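# Retract sealant gun rod while pressing its thumb plate

## Task

Slide the sealant gun's rod fully rearward; it only moves back while its small thumb plate (on the rod, just behind the handle) is held pushed toward the gun's nozzle end. The gun must never enter or travel above the marked areas around either arm's base, and must finish lying on the table, not on any other object. The result must hold by itself, without the robot holding anything in place. Release the gun, move the grippers away, and then declare completion; without that declaration the task counts as failed. Nothing may be dropped or knocked off the table.

## Robot and tools

Robot: two arms, left_arm and right_arm, each with a parallel gripper. Every numeric row covers both arms: 7 numbers for left_arm (dx, dy, dz, rx, ry, rz, opening) followed by 7 for right_arm, 14 in total, even when one arm stays still. An optional 12 extra numbers (0 to 1) set per-joint stiffness scales, left_arm's 6 joints then right_arm's 6, in Joint positions order; each scale persists until changed.

Frames: results report each gripper's position (metres) and orientation (quaternion wxyz) in a shared scene frame. Origin sits on the tabletop midway between the arms; +z is up, +x points out across the table, and left_arm is on the +y side. The arm names do not match image left/right. Reported hand positions can be slightly wrong, especially at long reach. Motion offsets, however, are in each gripper's own axes: fingers point along gripper +z and open/close along gripper y. The reported position is the point between the finger pads, roughly 1 cm short of the tips.

execute_actions(actions): a list of actions run one after another. Each action is a table of up to 15 rows; each row lasts one 1/30 s control step, and if fewer than 15 rows are given the last row repeats to fill the action. The first six numbers of an arm are an offset, not a pose: the target relative to where that gripper was measured at the start of this action (for the first action in a call, the last pose reported in this scene). Every row refers back to that same start, not to the row before. Scale: 1.0 equals 0.6 m of translation or 180 degrees of rotation; all values in [-1, 1]. rx, ry, rz form one rotation vector. The opening is absolute: +1 fully open (0.094 m), -1 closed. An empty list simply returns the current state and images.

move(target, speed, blocking): target is one 14-number row as above, offsets measured from the pose in the most recent result. Grippers travel straight toward their targets, all finishing together, over 0.5 to 10 s (cut off at 10 s). speed is m/s, 0.002 to 0.5, default 0.25; rotation is capped at twice that in rad/s. Rotations take the shorter direction. Paths ignore obstacles and the other arm; grippers can lag, drift, or overshoot speed, mainly near full extension. The opening is sent when the move begins. Faster contact and targets placed deeper past a surface push harder. With blocking=false the call returns after 0.5 s while motion continues; no other actions or moves are accepted until a result shows it ended (use wait or stop). The result adds a move: line with the outcome (done, off_target, moving, held, fault) and which limits applied, plus each gripper's remaining distance. If only one arm is named, the other finished. limits=paced means the sent pose was clipped; limits=held means a safety check blocked some steps, after which the arm may surge faster.

wait(seconds): 0 to 10; lets time run with the last commands held, returning early if a move ends. stop(): brakes a running move (needs braking distance; fingers continue). zoom_image(camera, region): region [x0, y0, x1, y1] in pixels, origin top-left, at most 504x504; cameras cam_head_left, cam_head_right, cam_high, cam_low, cam_left_wrist, cam_right_wrist, all 504x504. finished_scene(scene): pass the current scene number to end it irreversibly; its result reports success. Replying without any tool call also ends things, so always finish by calling it after declaring you are done.

Controller behaviour: each step the commanded pose is clamped to within 70 mm and 16 degrees of the measured pose, then damped inverse kinematics drives the joints, favouring position over orientation. After an action the arm continues only to its last clamped pose, so large moves need several actions. Joint friction can leave a gripper up to about 31 mm off, and tiny commands may do nothing. Hand target lines show where each arm is now being driven. A pose unreachable line means the clearance check altered or blocked that arm's command. HELD in step readings marks steps where an arm's command was held back. Joint ranges (rad): waist -2.618 to 3.054, shoulder 0 to 3.142, elbow 0 to 3.142, wrist pitch -1.571 to 1.571, wrist yaw -1.571 to 1.571, wrist roll -2.094 to 2.094; elbows never fully straighten.

Gripping: grip_measured uses the same scale as the commanded opening (each reading may be off by about 1 mm). To hold something, command roughly 0.03 below grip_measured for a firm grip, less for a lighter one. Pads exert about 50 to 62 N; very thin parts get less.

Torque readings follow joint order without the gripper; they carry offsets and noise and are nonzero in free air. Holding loads heats motors: MOTOR HOT from 75 °C, a 10 s stop at 90 °C, and at 100 °C the arm goes limp and falls; these appear as OVER-TEMPERATURE FAULT lines.

Avoid: arms colliding or pressing on each other, dropping or slamming the gun, hard pushes, letting the gun go over the base zones or off the table, and leaving it on top of other objects. A loose object may occasionally be nudged by an outside push. For an arm meant to stay put, send its correction offset in the first call of a reply and zeros afterwards, always with its intended opening. Smooth, quick, low-effort motion is preferred.

Each tool is called after "Emit:" by a JSON object that holds its "api" and its "payload", one argument or row to a line.

## Session

Emit:
{"api": "execute_actions", "payload": {
  "actions": []
}}

Scene clock: 0.00 s.
left_arm: end_effector_position=(+0.6511, +0.3538, +0.3130) grip_measured=+1.000 end_effector_quat_wxyz=(+0.451, -0.475, +0.602, -0.456) | right_arm: end_effector_position=(+0.3780, -0.2912, +0.1120) grip_measured=+1.000 end_effector_quat_wxyz=(-0.006, +0.311, +0.950, +0.007)
Joint positions: left_arm=[-0.134  1.998  1.77   0.047  0.178 -1.426  0.094] | right_arm=[ 0.204  1.954  1.712 -1.335 -0.018  0.647  0.094]
Joint velocities: left_arm=[-0.012 -0.007 -0.012 -0.037  0.007  0.022  0.   ] | right_arm=[-0.012 -0.007  0.002  0.007  0.022  0.022  0.   ]
Joint torques (N m, as the arm reports them, + toward a larger angle): no reading
Hand target (left_arm): +0.651, +0.354, +0.313; +0.451, -0.475, +0.602, -0.456
Hand target (right_arm): +0.378, -0.291, +0.112; -0.006, +0.311, +0.950, +0.007
Joint stiffness scale: left_arm=[1. 1. 1. 1. 1. 1.] | right_arm=[1. 1. 1. 1. 1. 1.]

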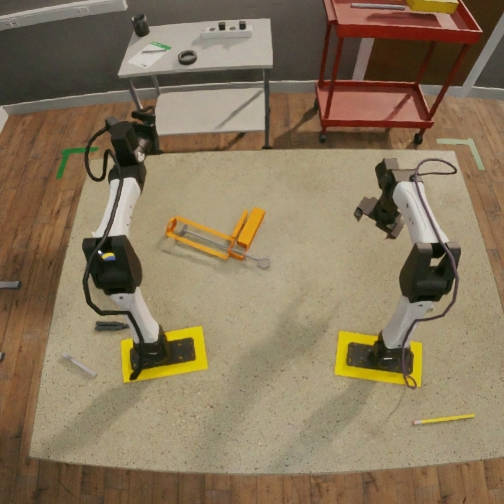

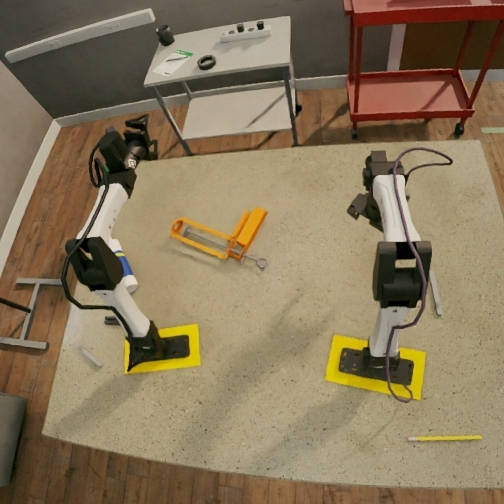

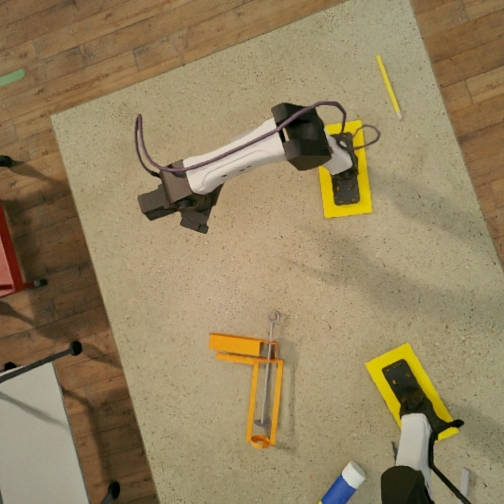

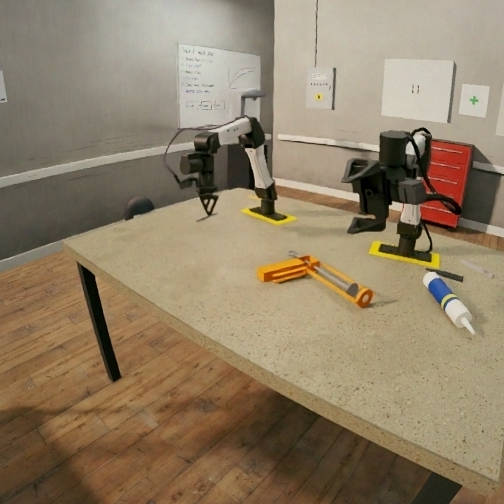

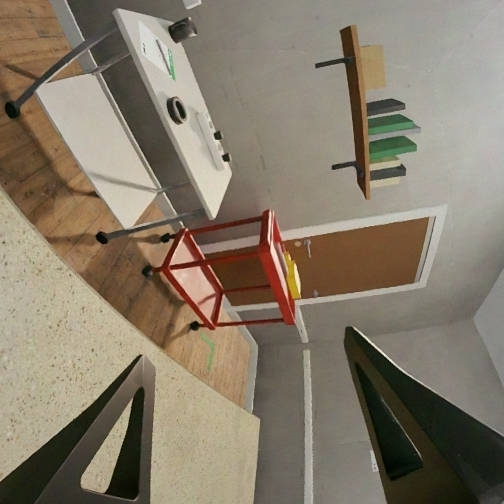

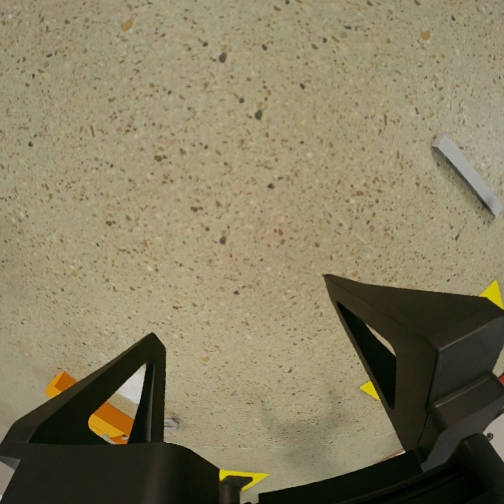

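Emit:
{"api": "zoom_image", "payload": {
  "camera": "cam_high",
  "region": [190, 300, 320, 460]
}}

Emit:
{"api": "zoom_image", "payload": {
  "camera": "cam_head_left",
  "region": [150, 190, 290, 290]
}}

Emit:
{"api": "zoom_image", "payload": {
  "camera": "cam_low",
  "region": [240, 230, 390, 320]
}}

Region (190, 300, 320, 460) of cam_high's 504x504 image, scaled by 3.150, with more detail than that image has; it fills the left 410 columns of this view, and the rest is white.

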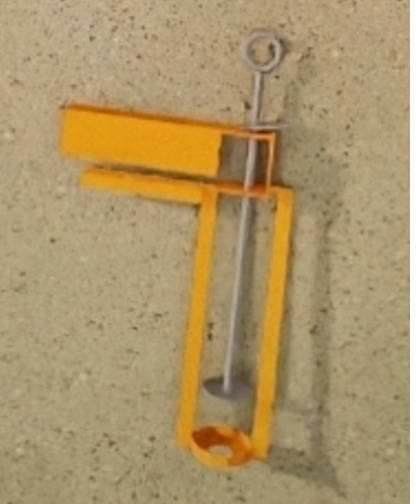

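Region (150, 190, 290, 290) of cam_head_left's 504x504 image, scaled by 3.600, with more detail than that image has; it fills the top 360 rows of this view, and the rest is white.

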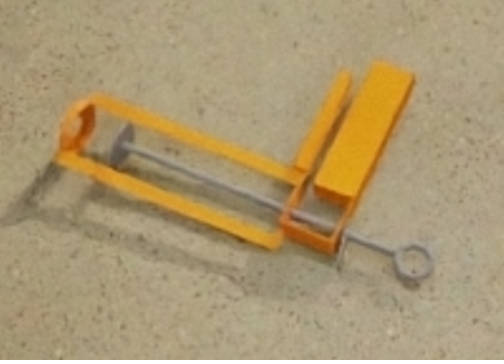

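Region (240, 230, 390, 320) of cam_low's 504x504 image, scaled by 3.360, with more detail than that image has; it fills the top 302 rows of this view, and the rest is white.

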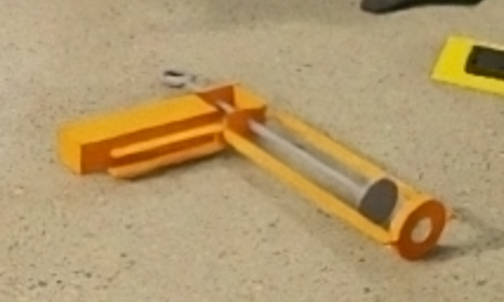

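Emit:
{"api": "move", "payload": {
  "target": [0.56,0.198,-0.570,-0.2808,0.4049,0.4436,1, 0,0,0,0,0,0,1],
  "speed": 0.3
}}

Scene clock: 47.17 s.
left_arm: end_effector_position=(+0.2531, +0.0755, +0.2247) grip_measured=+1.000 end_effector_quat_wxyz=(+0.068, +0.184, +0.979, -0.053) | right_arm: end_effector_position=(+0.3780, -0.2912, +0.1120) grip_measured=+1.000 end_effector_quat_wxyz=(-0.006, +0.311, +0.950, +0.007)
Joint positions: left_arm=[-1.08   1.786  1.934 -1.546 -0.008 -0.514  0.094] | right_arm=[ 0.204  1.954  1.712 -1.335 -0.018  0.647  0.094]
Joint velocities: left_arm=[-0.017  0.002 -0.022 -0.051 -0.037 -0.022  0.   ] | right_arm=[-0.007  0.012 -0.007 -0.051 -0.022 -0.051  0.   ]
Joint torques (N m, as the arm reports them, + toward a larger angle): left_arm=[-0.16 -7.7   4.01  0.63 -0.15  0.05] | right_arm=[ -0.01 -12.94   7.36   0.47   0.07  -0.15]
Hand target (left_arm): +0.249, +0.081, +0.217; +0.058, +0.184, +0.981, -0.036
Hand target (right_arm): +0.378, -0.291, +0.112; -0.006, +0.311, +0.950, +0.007
Off the commanded pose (left_arm): 0.007 m, 10 deg.
Off the commanded pose (right_arm): 0.000 m, 0 deg.
Joint stiffness scale: left_arm=[1. 1. 1. 1. 1. 1.] | right_arm=[1. 1. 1. 1. 1. 1.]
joint sent to its limit (left arm) — the command would take joint 4 (wrist pitch) past its lower limit, so that joint was sent only as far as its limit.
move: off_target (left_arm)

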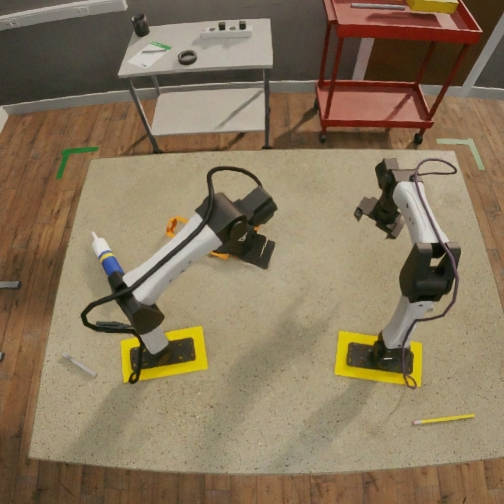

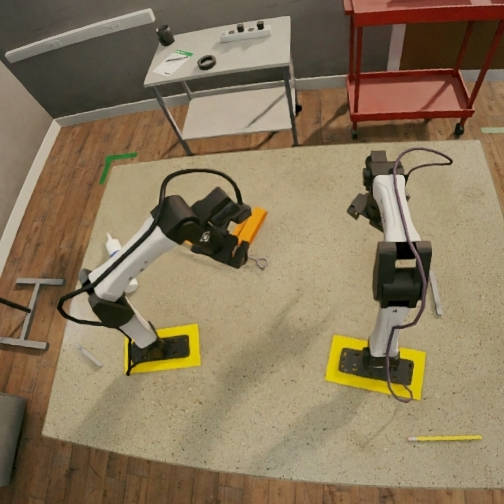

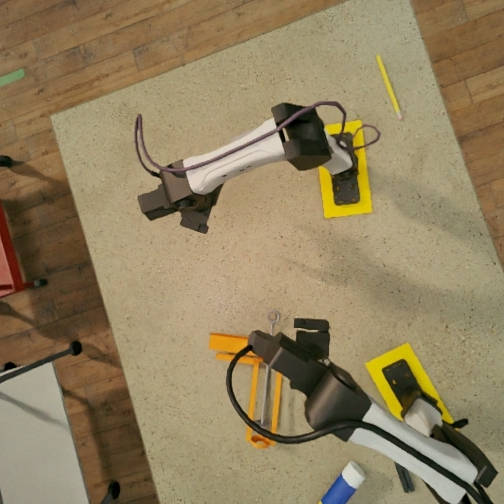

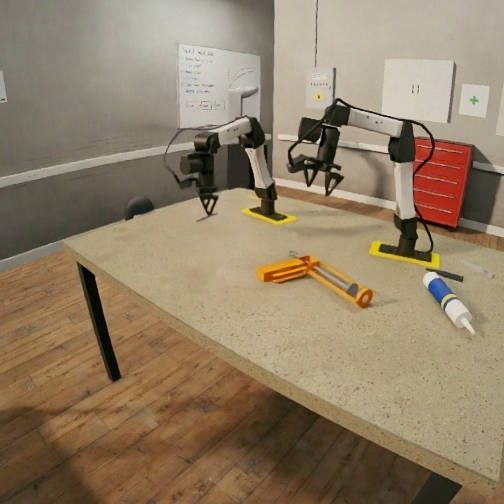

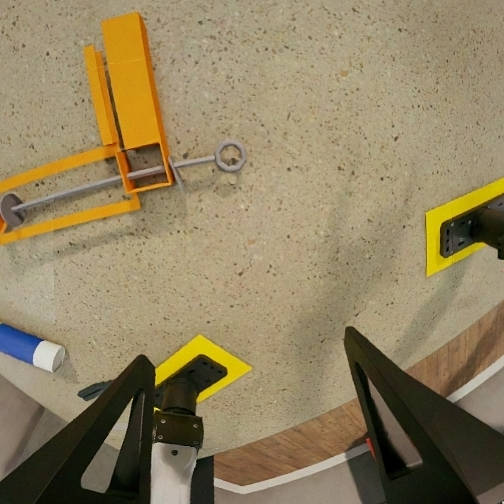

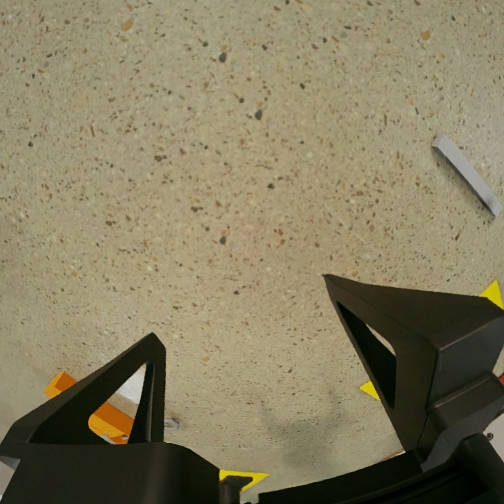

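Emit:
{"api": "move", "payload": {
  "target": [-0.133,0.083,0.15,-0.025,0.049,0,1, 0,0,0,0,0,0,1],
  "speed": 0.25
}}

Scene clock: 72.40 s.
left_arm: end_effector_position=(+0.3532, +0.0820, +0.1336) grip_measured=+1.000 end_effector_quat_wxyz=(-0.003, +0.183, +0.983, +0.004) | right_arm: end_effector_position=(+0.3780, -0.2912, +0.1120) grip_measured=+1.000 end_effector_quat_wxyz=(-0.006, +0.311, +0.950, +0.007)
Joint positions: left_arm=[-0.882  2.192  2.158 -1.544 -0.005 -0.32   0.094] | right_arm=[ 0.204  1.954  1.712 -1.335 -0.018  0.647  0.094]
Joint velocities: left_arm=[-0.002  0.002 -0.002  0.037  0.051  0.066  0.   ] | right_arm=[-0.017 -0.007  0.002 -0.022 -0.037  0.051  0.   ]
Joint torques (N m, as the arm reports them, + toward a larger angle): left_arm=[  0.31 -11.84   8.     0.28   0.02   0.16] | right_arm=[  0.01 -12.95   7.38   0.46   0.07  -0.15]
Hand target (left_arm): +0.355, +0.082, +0.143; +0.005, +0.185, +0.983, -0.002
Hand target (right_arm): +0.378, -0.291, +0.112; -0.006, +0.311, +0.950, +0.007
Off the commanded pose (left_arm): 0.011 m, 1 deg.
Off the commanded pose (right_arm): 0.000 m, 0 deg.
Joint stiffness scale: left_arm=[1. 1. 1. 1. 1. 1.] | right_arm=[1. 1. 1. 1. 1. 1.]
joint sent to its limit (left arm) — the command would take joint 4 (wrist pitch) past its lower limit, so that joint was sent only as far as its limit.
move: off_target (left_arm)

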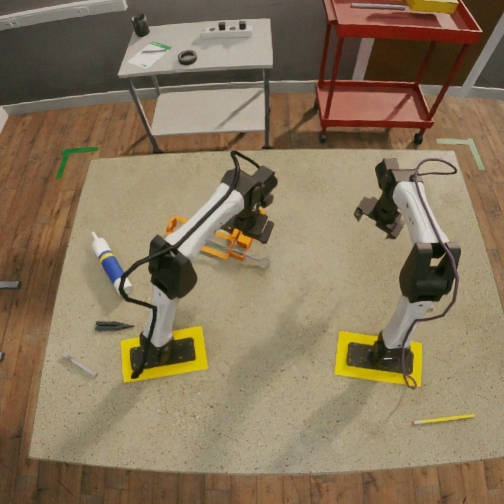

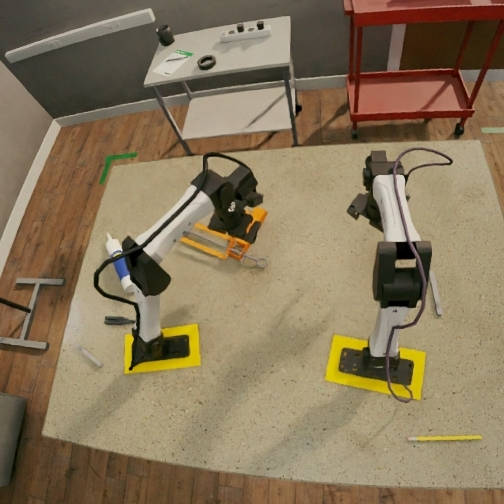

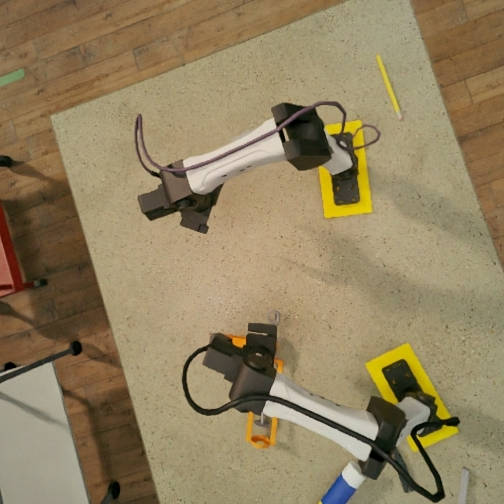

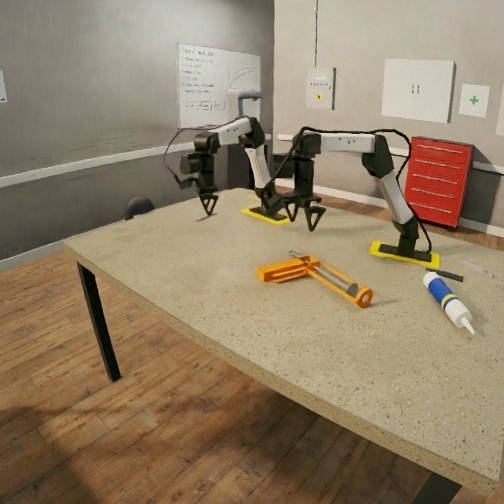

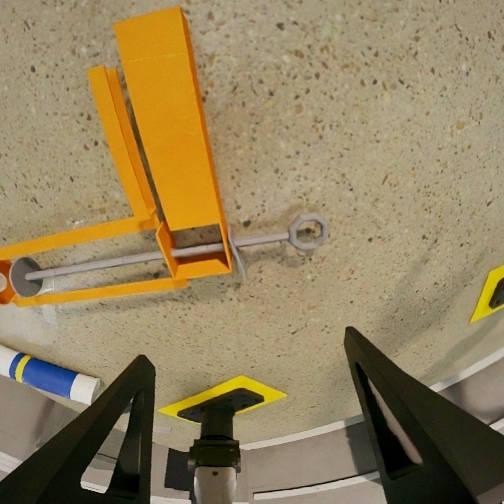

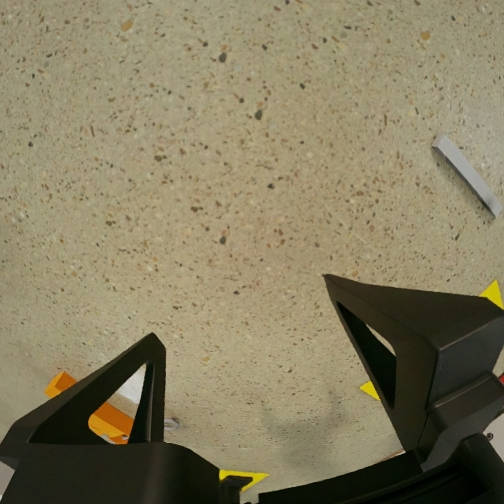

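Emit:
{"api": "zoom_image", "payload": {
  "camera": "cam_left_wrist",
  "region": [130, 190, 350, 310]
}}

Region (130, 190, 350, 310) of cam_left_wrist's 504x504 image, scaled by 2.291, with more detail than that image has; it fills the top 275 rows of this view, and the rest is white.

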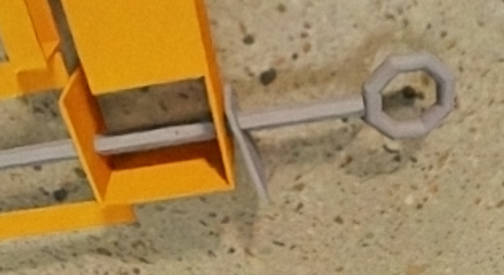

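Emit:
{"api": "move", "payload": {
  "target": [0,0.0,0.09,0,0,0,-0.1, 0,0,0,0,0,0,1],
  "speed": 0.15
}}

Scene clock: 87.37 s.
left_arm: end_effector_position=(+0.3522, +0.0828, +0.0749) grip_measured=-0.098 end_effector_quat_wxyz=(-0.012, +0.184, +0.983, +0.009) | right_arm: end_effector_position=(+0.3780, -0.2912, +0.1120) grip_measured=+1.000 end_effector_quat_wxyz=(-0.006, +0.311, +0.950, +0.007)
Joint positions: left_arm=[-0.882  2.187  1.914 -1.328 -0.005 -0.318  0.042] | right_arm=[ 0.204  1.954  1.712 -1.335 -0.018  0.647  0.094]
Joint velocities: left_arm=[ 0.002 -0.022  0.007 -0.037 -0.066  0.022  0.   ] | right_arm=[ 0.002  0.007 -0.022 -0.007  0.007  0.007  0.   ]
Joint torques (N m, as the arm reports them, + toward a larger angle): left_arm=[ -0.01 -13.19   4.87   0.42  -0.03   0.09] | right_arm=[ -0.01 -12.92   7.37   0.46   0.07  -0.15]
Hand target (left_arm): +0.352, +0.083, +0.080; -0.003, +0.184, +0.983, +0.004
Hand target (right_arm): +0.378, -0.291, +0.112; -0.006, +0.311, +0.950, +0.007
Off the commanded pose (left_arm): 0.005 m, 1 deg.
Off the commanded pose (right_arm): 0.000 m, 0 deg.
Joint stiffness scale: left_arm=[1. 1. 1. 1. 1. 1.] | right_arm=[1. 1. 1. 1. 1. 1.]
move: done

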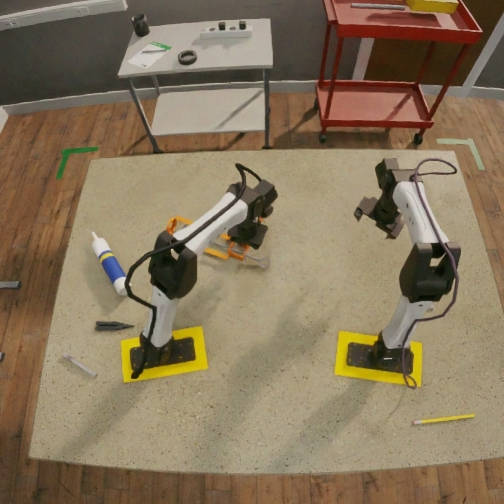

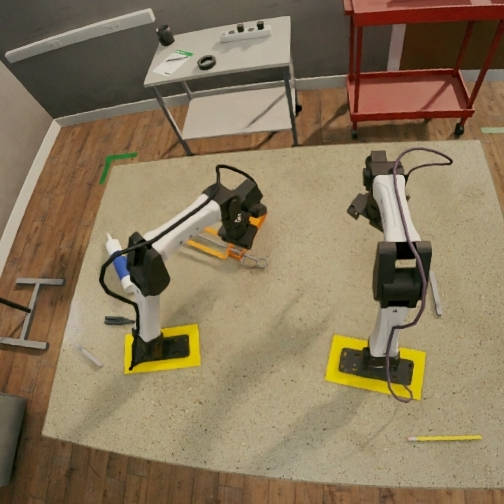

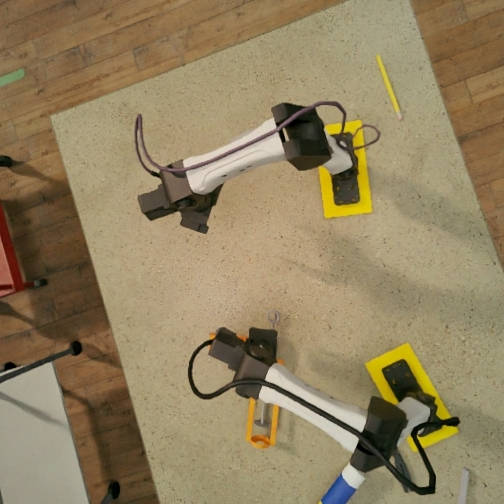

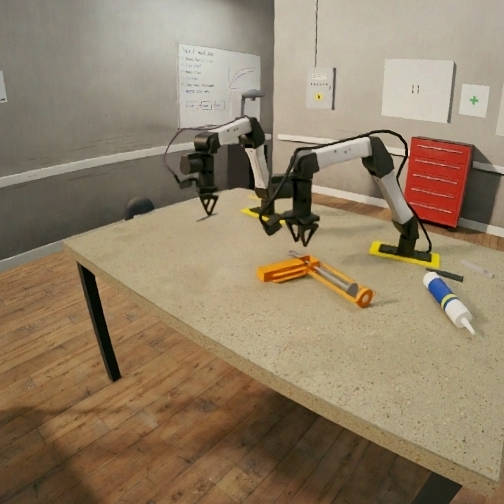

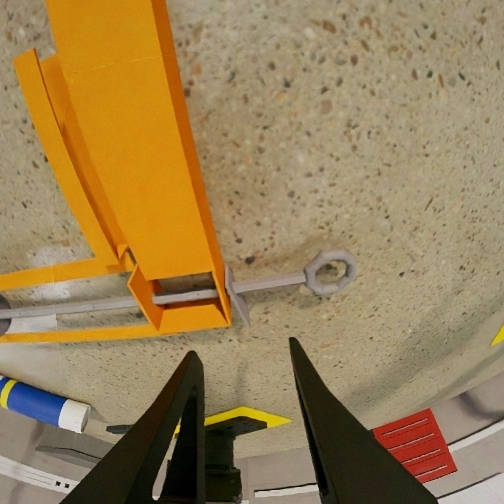

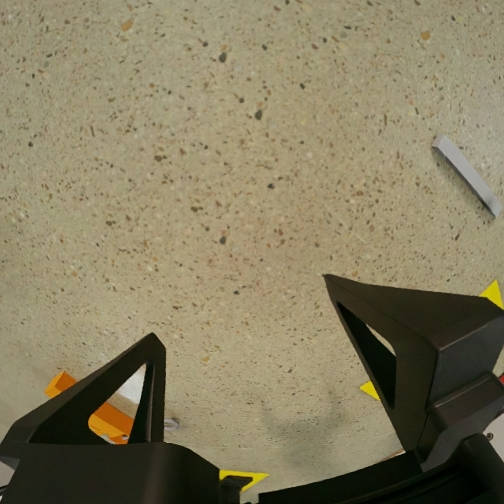

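Emit:
{"api": "move", "payload": {
  "target": [0.02,0.005,0.03,0,0,0,-0.1, 0,0,0,0,0,0,1],
  "speed": 0.05
}}

Emit:
{"api": "zoom_image", "payload": {
  "camera": "cam_left_wrist",
  "region": [80, 220, 400, 420]
}}

Scene clock: 100.10 s.
left_arm: end_effector_position=(+0.3423, +0.0909, +0.0541) grip_measured=-0.098 end_effector_quat_wxyz=(-0.020, +0.184, +0.983, +0.014) | right_arm: end_effector_position=(+0.3780, -0.2912, +0.1120) grip_measured=+1.000 end_effector_quat_wxyz=(-0.006, +0.311, +0.950, +0.007)
Joint positions: left_arm=[-0.882  2.158  1.784 -1.245 -0.005 -0.318  0.042] | right_arm=[ 0.204  1.954  1.712 -1.335 -0.018  0.647  0.094]
Joint velocities: left_arm=[ 0.012 -0.022 -0.002  0.007 -0.051 -0.051 -0.   ] | right_arm=[-0.002 -0.007 -0.012  0.022 -0.066 -0.007  0.   ]
Joint torques (N m, as the arm reports them, + toward a larger angle): left_arm=[ -0.1  -12.7    4.73   0.42  -0.03   0.1 ] | right_arm=[  0.01 -12.93   7.34   0.46   0.07  -0.15]
Hand target (left_arm): +0.341, +0.091, +0.057; -0.012, +0.184, +0.983, +0.009
Hand target (right_arm): +0.378, -0.291, +0.112; -0.006, +0.311, +0.950, +0.007
Off the commanded pose (left_arm): 0.003 m, 1 deg.
Off the commanded pose (right_arm): 0.000 m, 0 deg.
Joint stiffness scale: left_arm=[1. 1. 1. 1. 1. 1.] | right_arm=[1. 1. 1. 1. 1. 1.]
move: done

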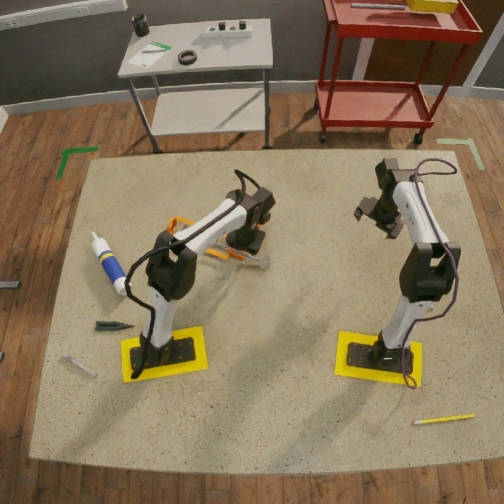

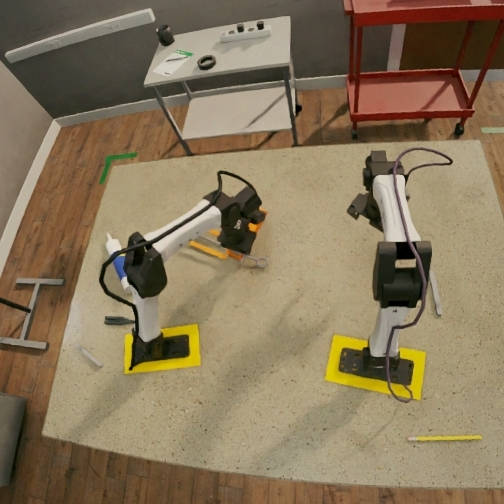

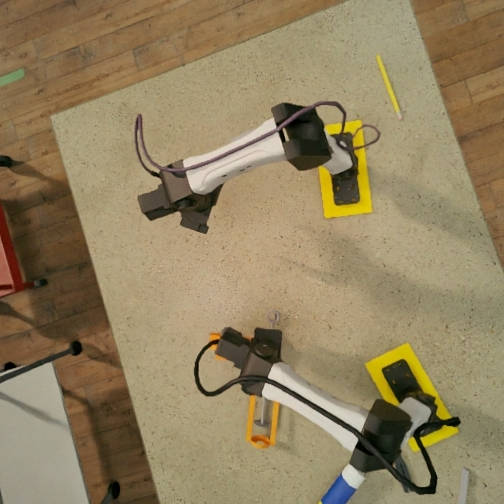

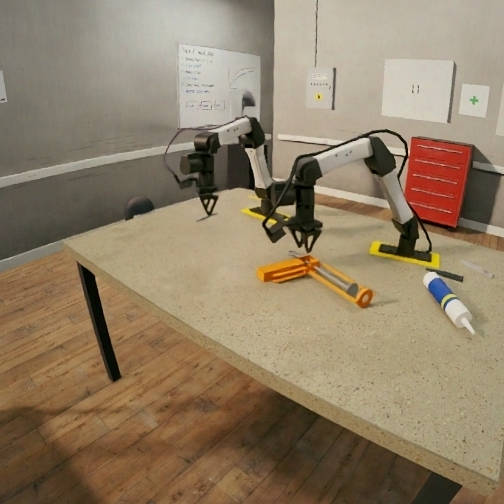

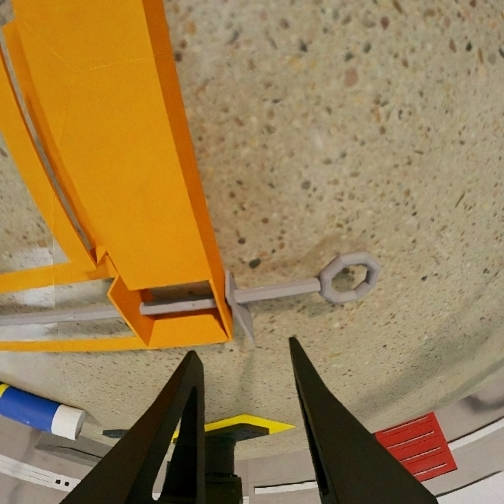

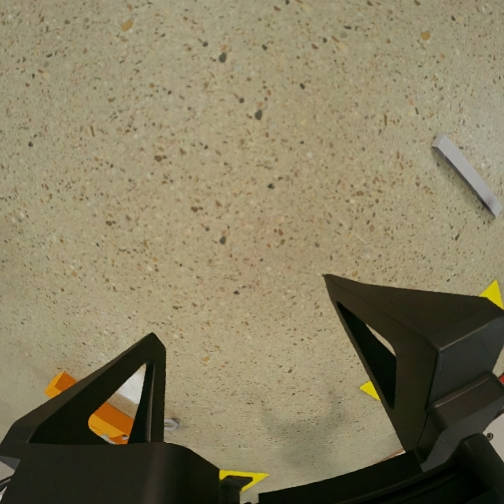

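Region (80, 220, 400, 420) of cam_left_wrist's 504x504 image, scaled by 1.575, with more detail than that image has; it fills the top 315 rows of this view, and the rest is white.

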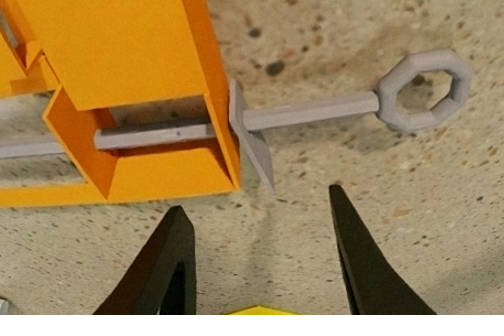

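Emit:
{"api": "zoom_image", "payload": {
  "camera": "cam_low",
  "region": [250, 210, 370, 290]
}}

Emit:
{"api": "zoom_image", "payload": {
  "camera": "cam_head_right",
  "region": [190, 210, 290, 280]
}}

Region (250, 210, 370, 290) of cam_low's 504x504 image, scaled by 4.200, with more detail than that image has.

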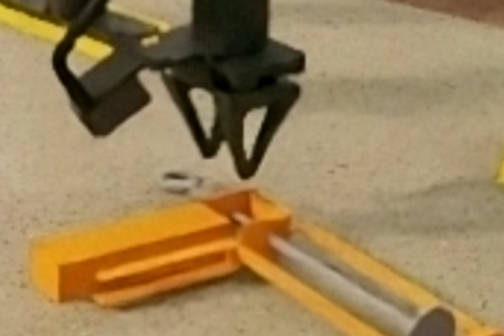

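Region (190, 210, 290, 280) of cam_head_right's 504x504 image, scaled by 5.040, with more detail than that image has; it fills the top 353 rows of this view, and the rest is white.

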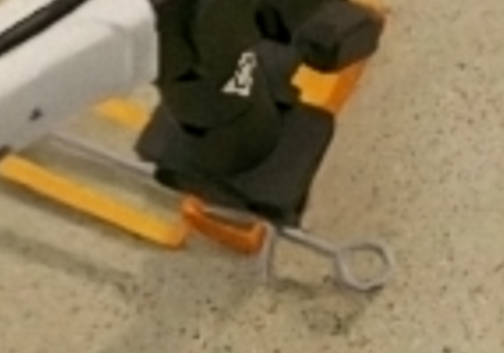

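Emit:
{"api": "move", "payload": {
  "target": [0.0,0.0,0.02,0,0,0,-0.1, 0,0,0,0,0,0,1],
  "speed": 0.03
}}

Emit:
{"api": "zoom_image", "payload": {
  "camera": "cam_left_wrist",
  "region": [80, 220, 400, 420]
}}

Emit:
{"api": "zoom_image", "payload": {
  "camera": "cam_low",
  "region": [250, 210, 370, 290]
}}

Scene clock: 113.13 s.
left_arm: end_effector_position=(+0.3425, +0.0908, +0.0484) grip_measured=-0.098 end_effector_quat_wxyz=(-0.018, +0.184, +0.983, +0.013) | right_arm: end_effector_position=(+0.3780, -0.2912, +0.1120) grip_measured=+1.000 end_effector_quat_wxyz=(-0.006, +0.311, +0.950, +0.007)
Joint positions: left_arm=[-0.882  2.158  1.761 -1.217 -0.005 -0.318  0.042] | right_arm=[ 0.204  1.954  1.712 -1.335 -0.018  0.647  0.094]
Joint velocities: left_arm=[ 0.002 -0.017 -0.012 -0.007  0.007  0.051  0.   ] | right_arm=[-0.002 -0.007 -0.012 -0.051  0.037 -0.037  0.   ]
Joint torques (N m, as the arm reports them, + toward a larger angle): left_arm=[  0.02 -10.57   4.95   0.41  -0.03   0.12] | right_arm=[  0.   -12.93   7.39   0.46   0.07  -0.16]
Hand target (left_arm): +0.342, +0.091, +0.042; -0.020, +0.184, +0.983, +0.014
Hand target (right_arm): +0.378, -0.291, +0.112; -0.006, +0.311, +0.950, +0.007
Off the commanded pose (left_arm): 0.006 m, 0 deg.
Off the commanded pose (right_arm): 0.000 m, 0 deg.
Joint stiffness scale: left_arm=[1. 1. 1. 1. 1. 1.] | right_arm=[1. 1. 1. 1. 1. 1.]
move: done

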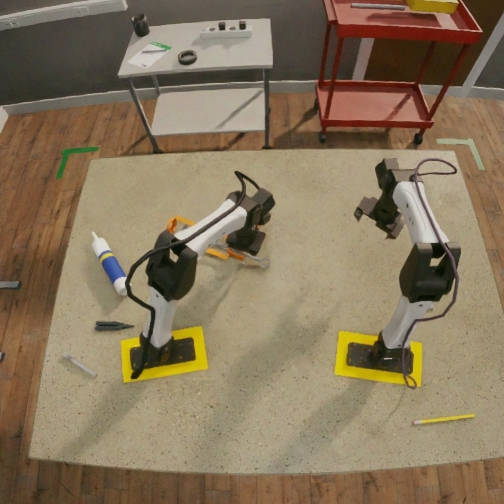

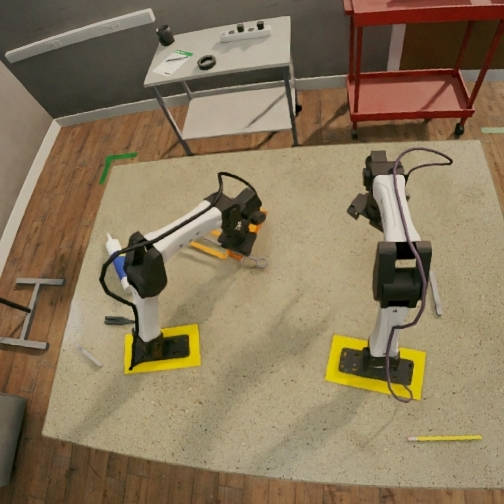

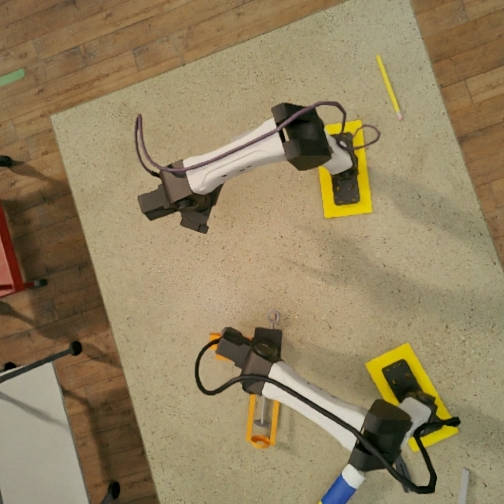

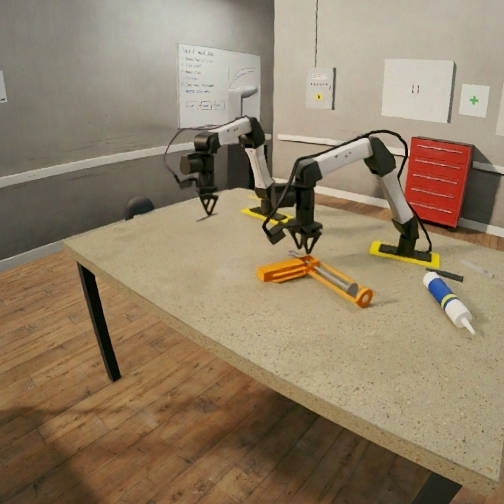

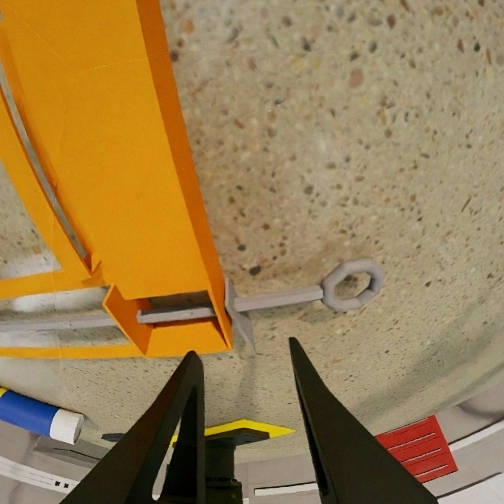

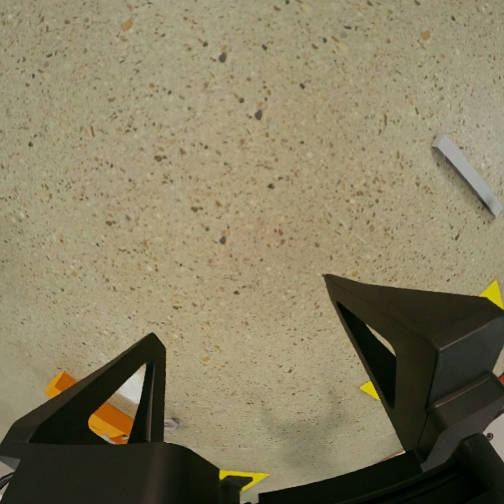

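Region (80, 220, 400, 420) of cam_left_wrist's 504x504 image, scaled by 1.575, with more detail than that image has; it fills the top 315 rows of this view, and the rest is white.

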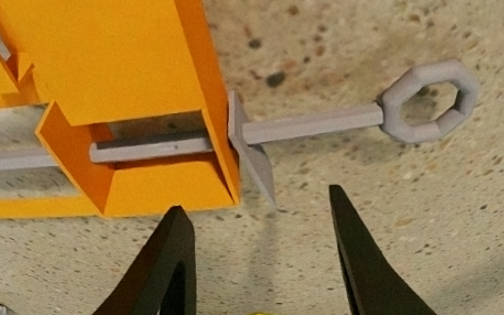

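Region (250, 210, 370, 290) of cam_low's 504x504 image, scaled by 4.200, with more detail than that image has.

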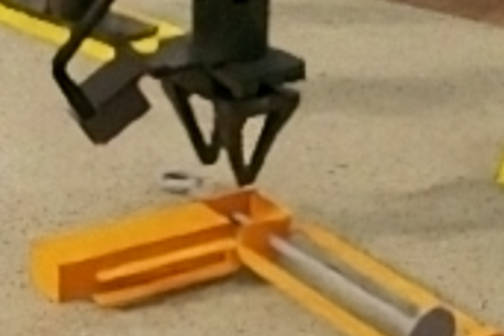

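Emit:
{"api": "move", "payload": {
  "target": [0.003,0.0,0.035,0,0,0,-0.1, 0,0,0,0,0,0,1],
  "speed": 0.03
}}

Emit:
{"api": "zoom_image", "payload": {
  "camera": "cam_left_wrist",
  "region": [80, 240, 400, 440]
}}

Emit:
{"api": "zoom_image", "payload": {
  "camera": "cam_low",
  "region": [250, 210, 370, 290]
}}

Scene clock: 124.07 s.
left_arm: end_effector_position=(+0.3412, +0.0918, +0.0338) grip_measured=-0.098 end_effector_quat_wxyz=(-0.016, +0.184, +0.983, +0.011) | right_arm: end_effector_position=(+0.3780, -0.2912, +0.1120) grip_measured=+1.000 end_effector_quat_wxyz=(-0.006, +0.311, +0.950, +0.007)
Joint positions: left_arm=[-0.882  2.158  1.703 -1.155 -0.005 -0.318  0.042] | right_arm=[ 0.204  1.954  1.712 -1.335 -0.018  0.647  0.094]
Joint velocities: left_arm=[-0.017 -0.002 -0.002 -0.007  0.007 -0.022 -0.001] | right_arm=[-0.002 -0.007  0.017  0.022 -0.022 -0.037  0.   ]
Joint torques (N m, as the arm reports them, + toward a larger angle): left_arm=[ -0.06 -10.63   4.81   0.43  -0.03   0.1 ] | right_arm=[  0.   -12.96   7.38   0.47   0.07  -0.14]
Hand target (left_arm): +0.340, +0.092, +0.028; -0.018, +0.184, +0.983, +0.013
Hand target (right_arm): +0.378, -0.291, +0.112; -0.006, +0.311, +0.950, +0.007
Off the commanded pose (left_arm): 0.006 m, 0 deg.
Off the commanded pose (right_arm): 0.000 m, 0 deg.
Joint stiffness scale: left_arm=[1. 1. 1. 1. 1. 1.] | right_arm=[1. 1. 1. 1. 1. 1.]
move: done

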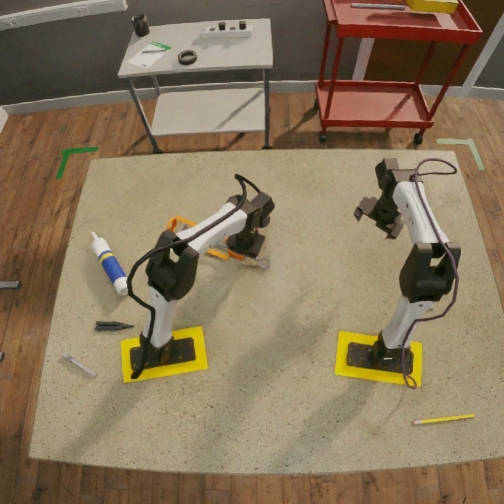

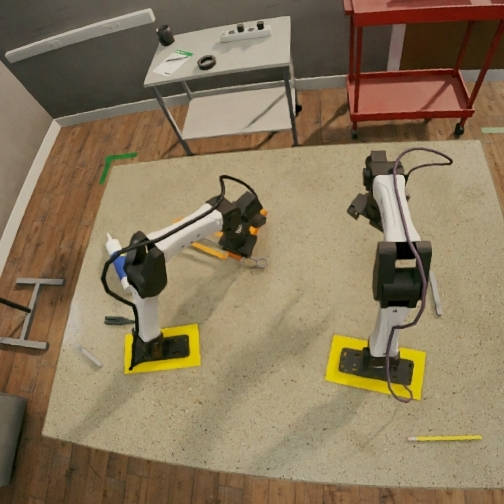

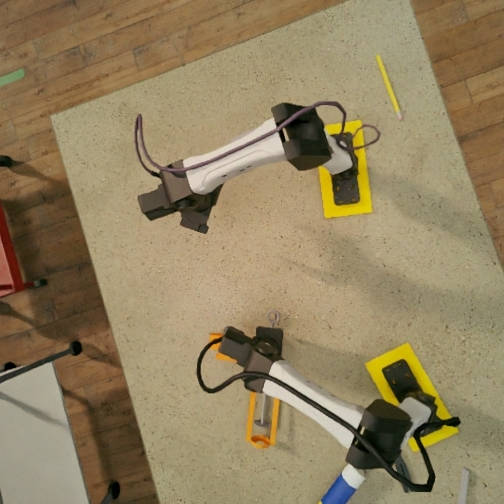

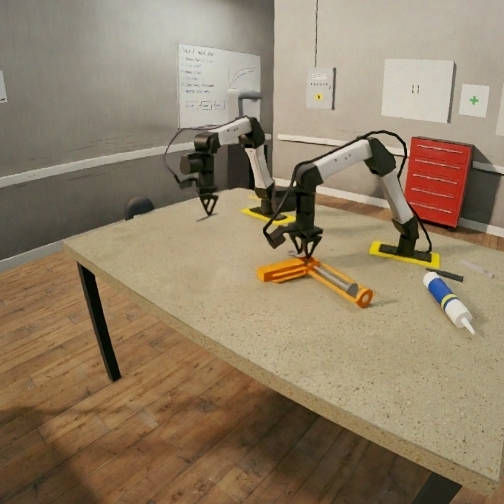

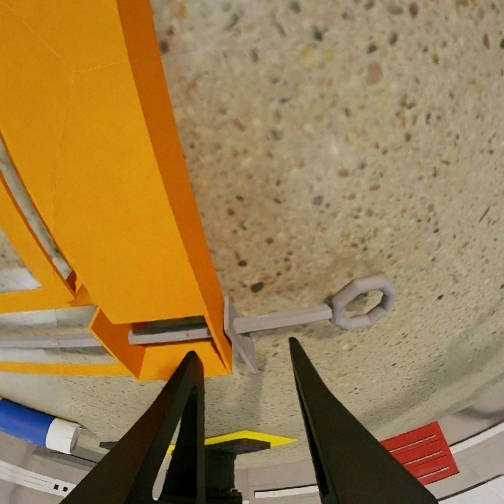

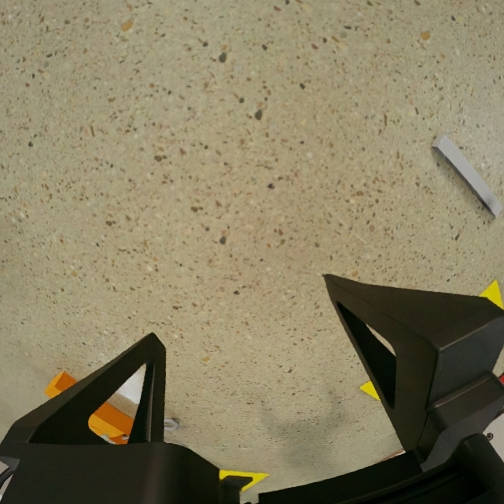

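Region (80, 240, 400, 440) of cam_left_wrist's 504x504 image, scaled by 1.575, with more detail than that image has; it fills the top 315 rows of this view, and the rest is white.

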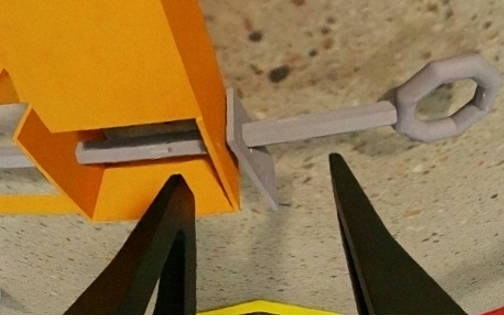

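Region (250, 210, 370, 290) of cam_low's 504x504 image, scaled by 4.200, with more detail than that image has.

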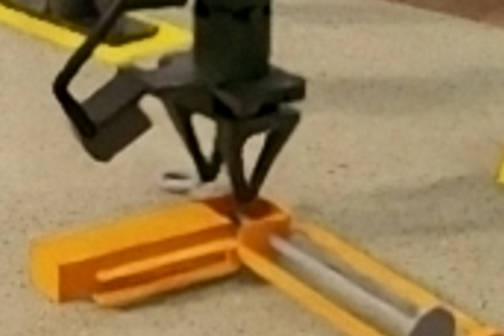

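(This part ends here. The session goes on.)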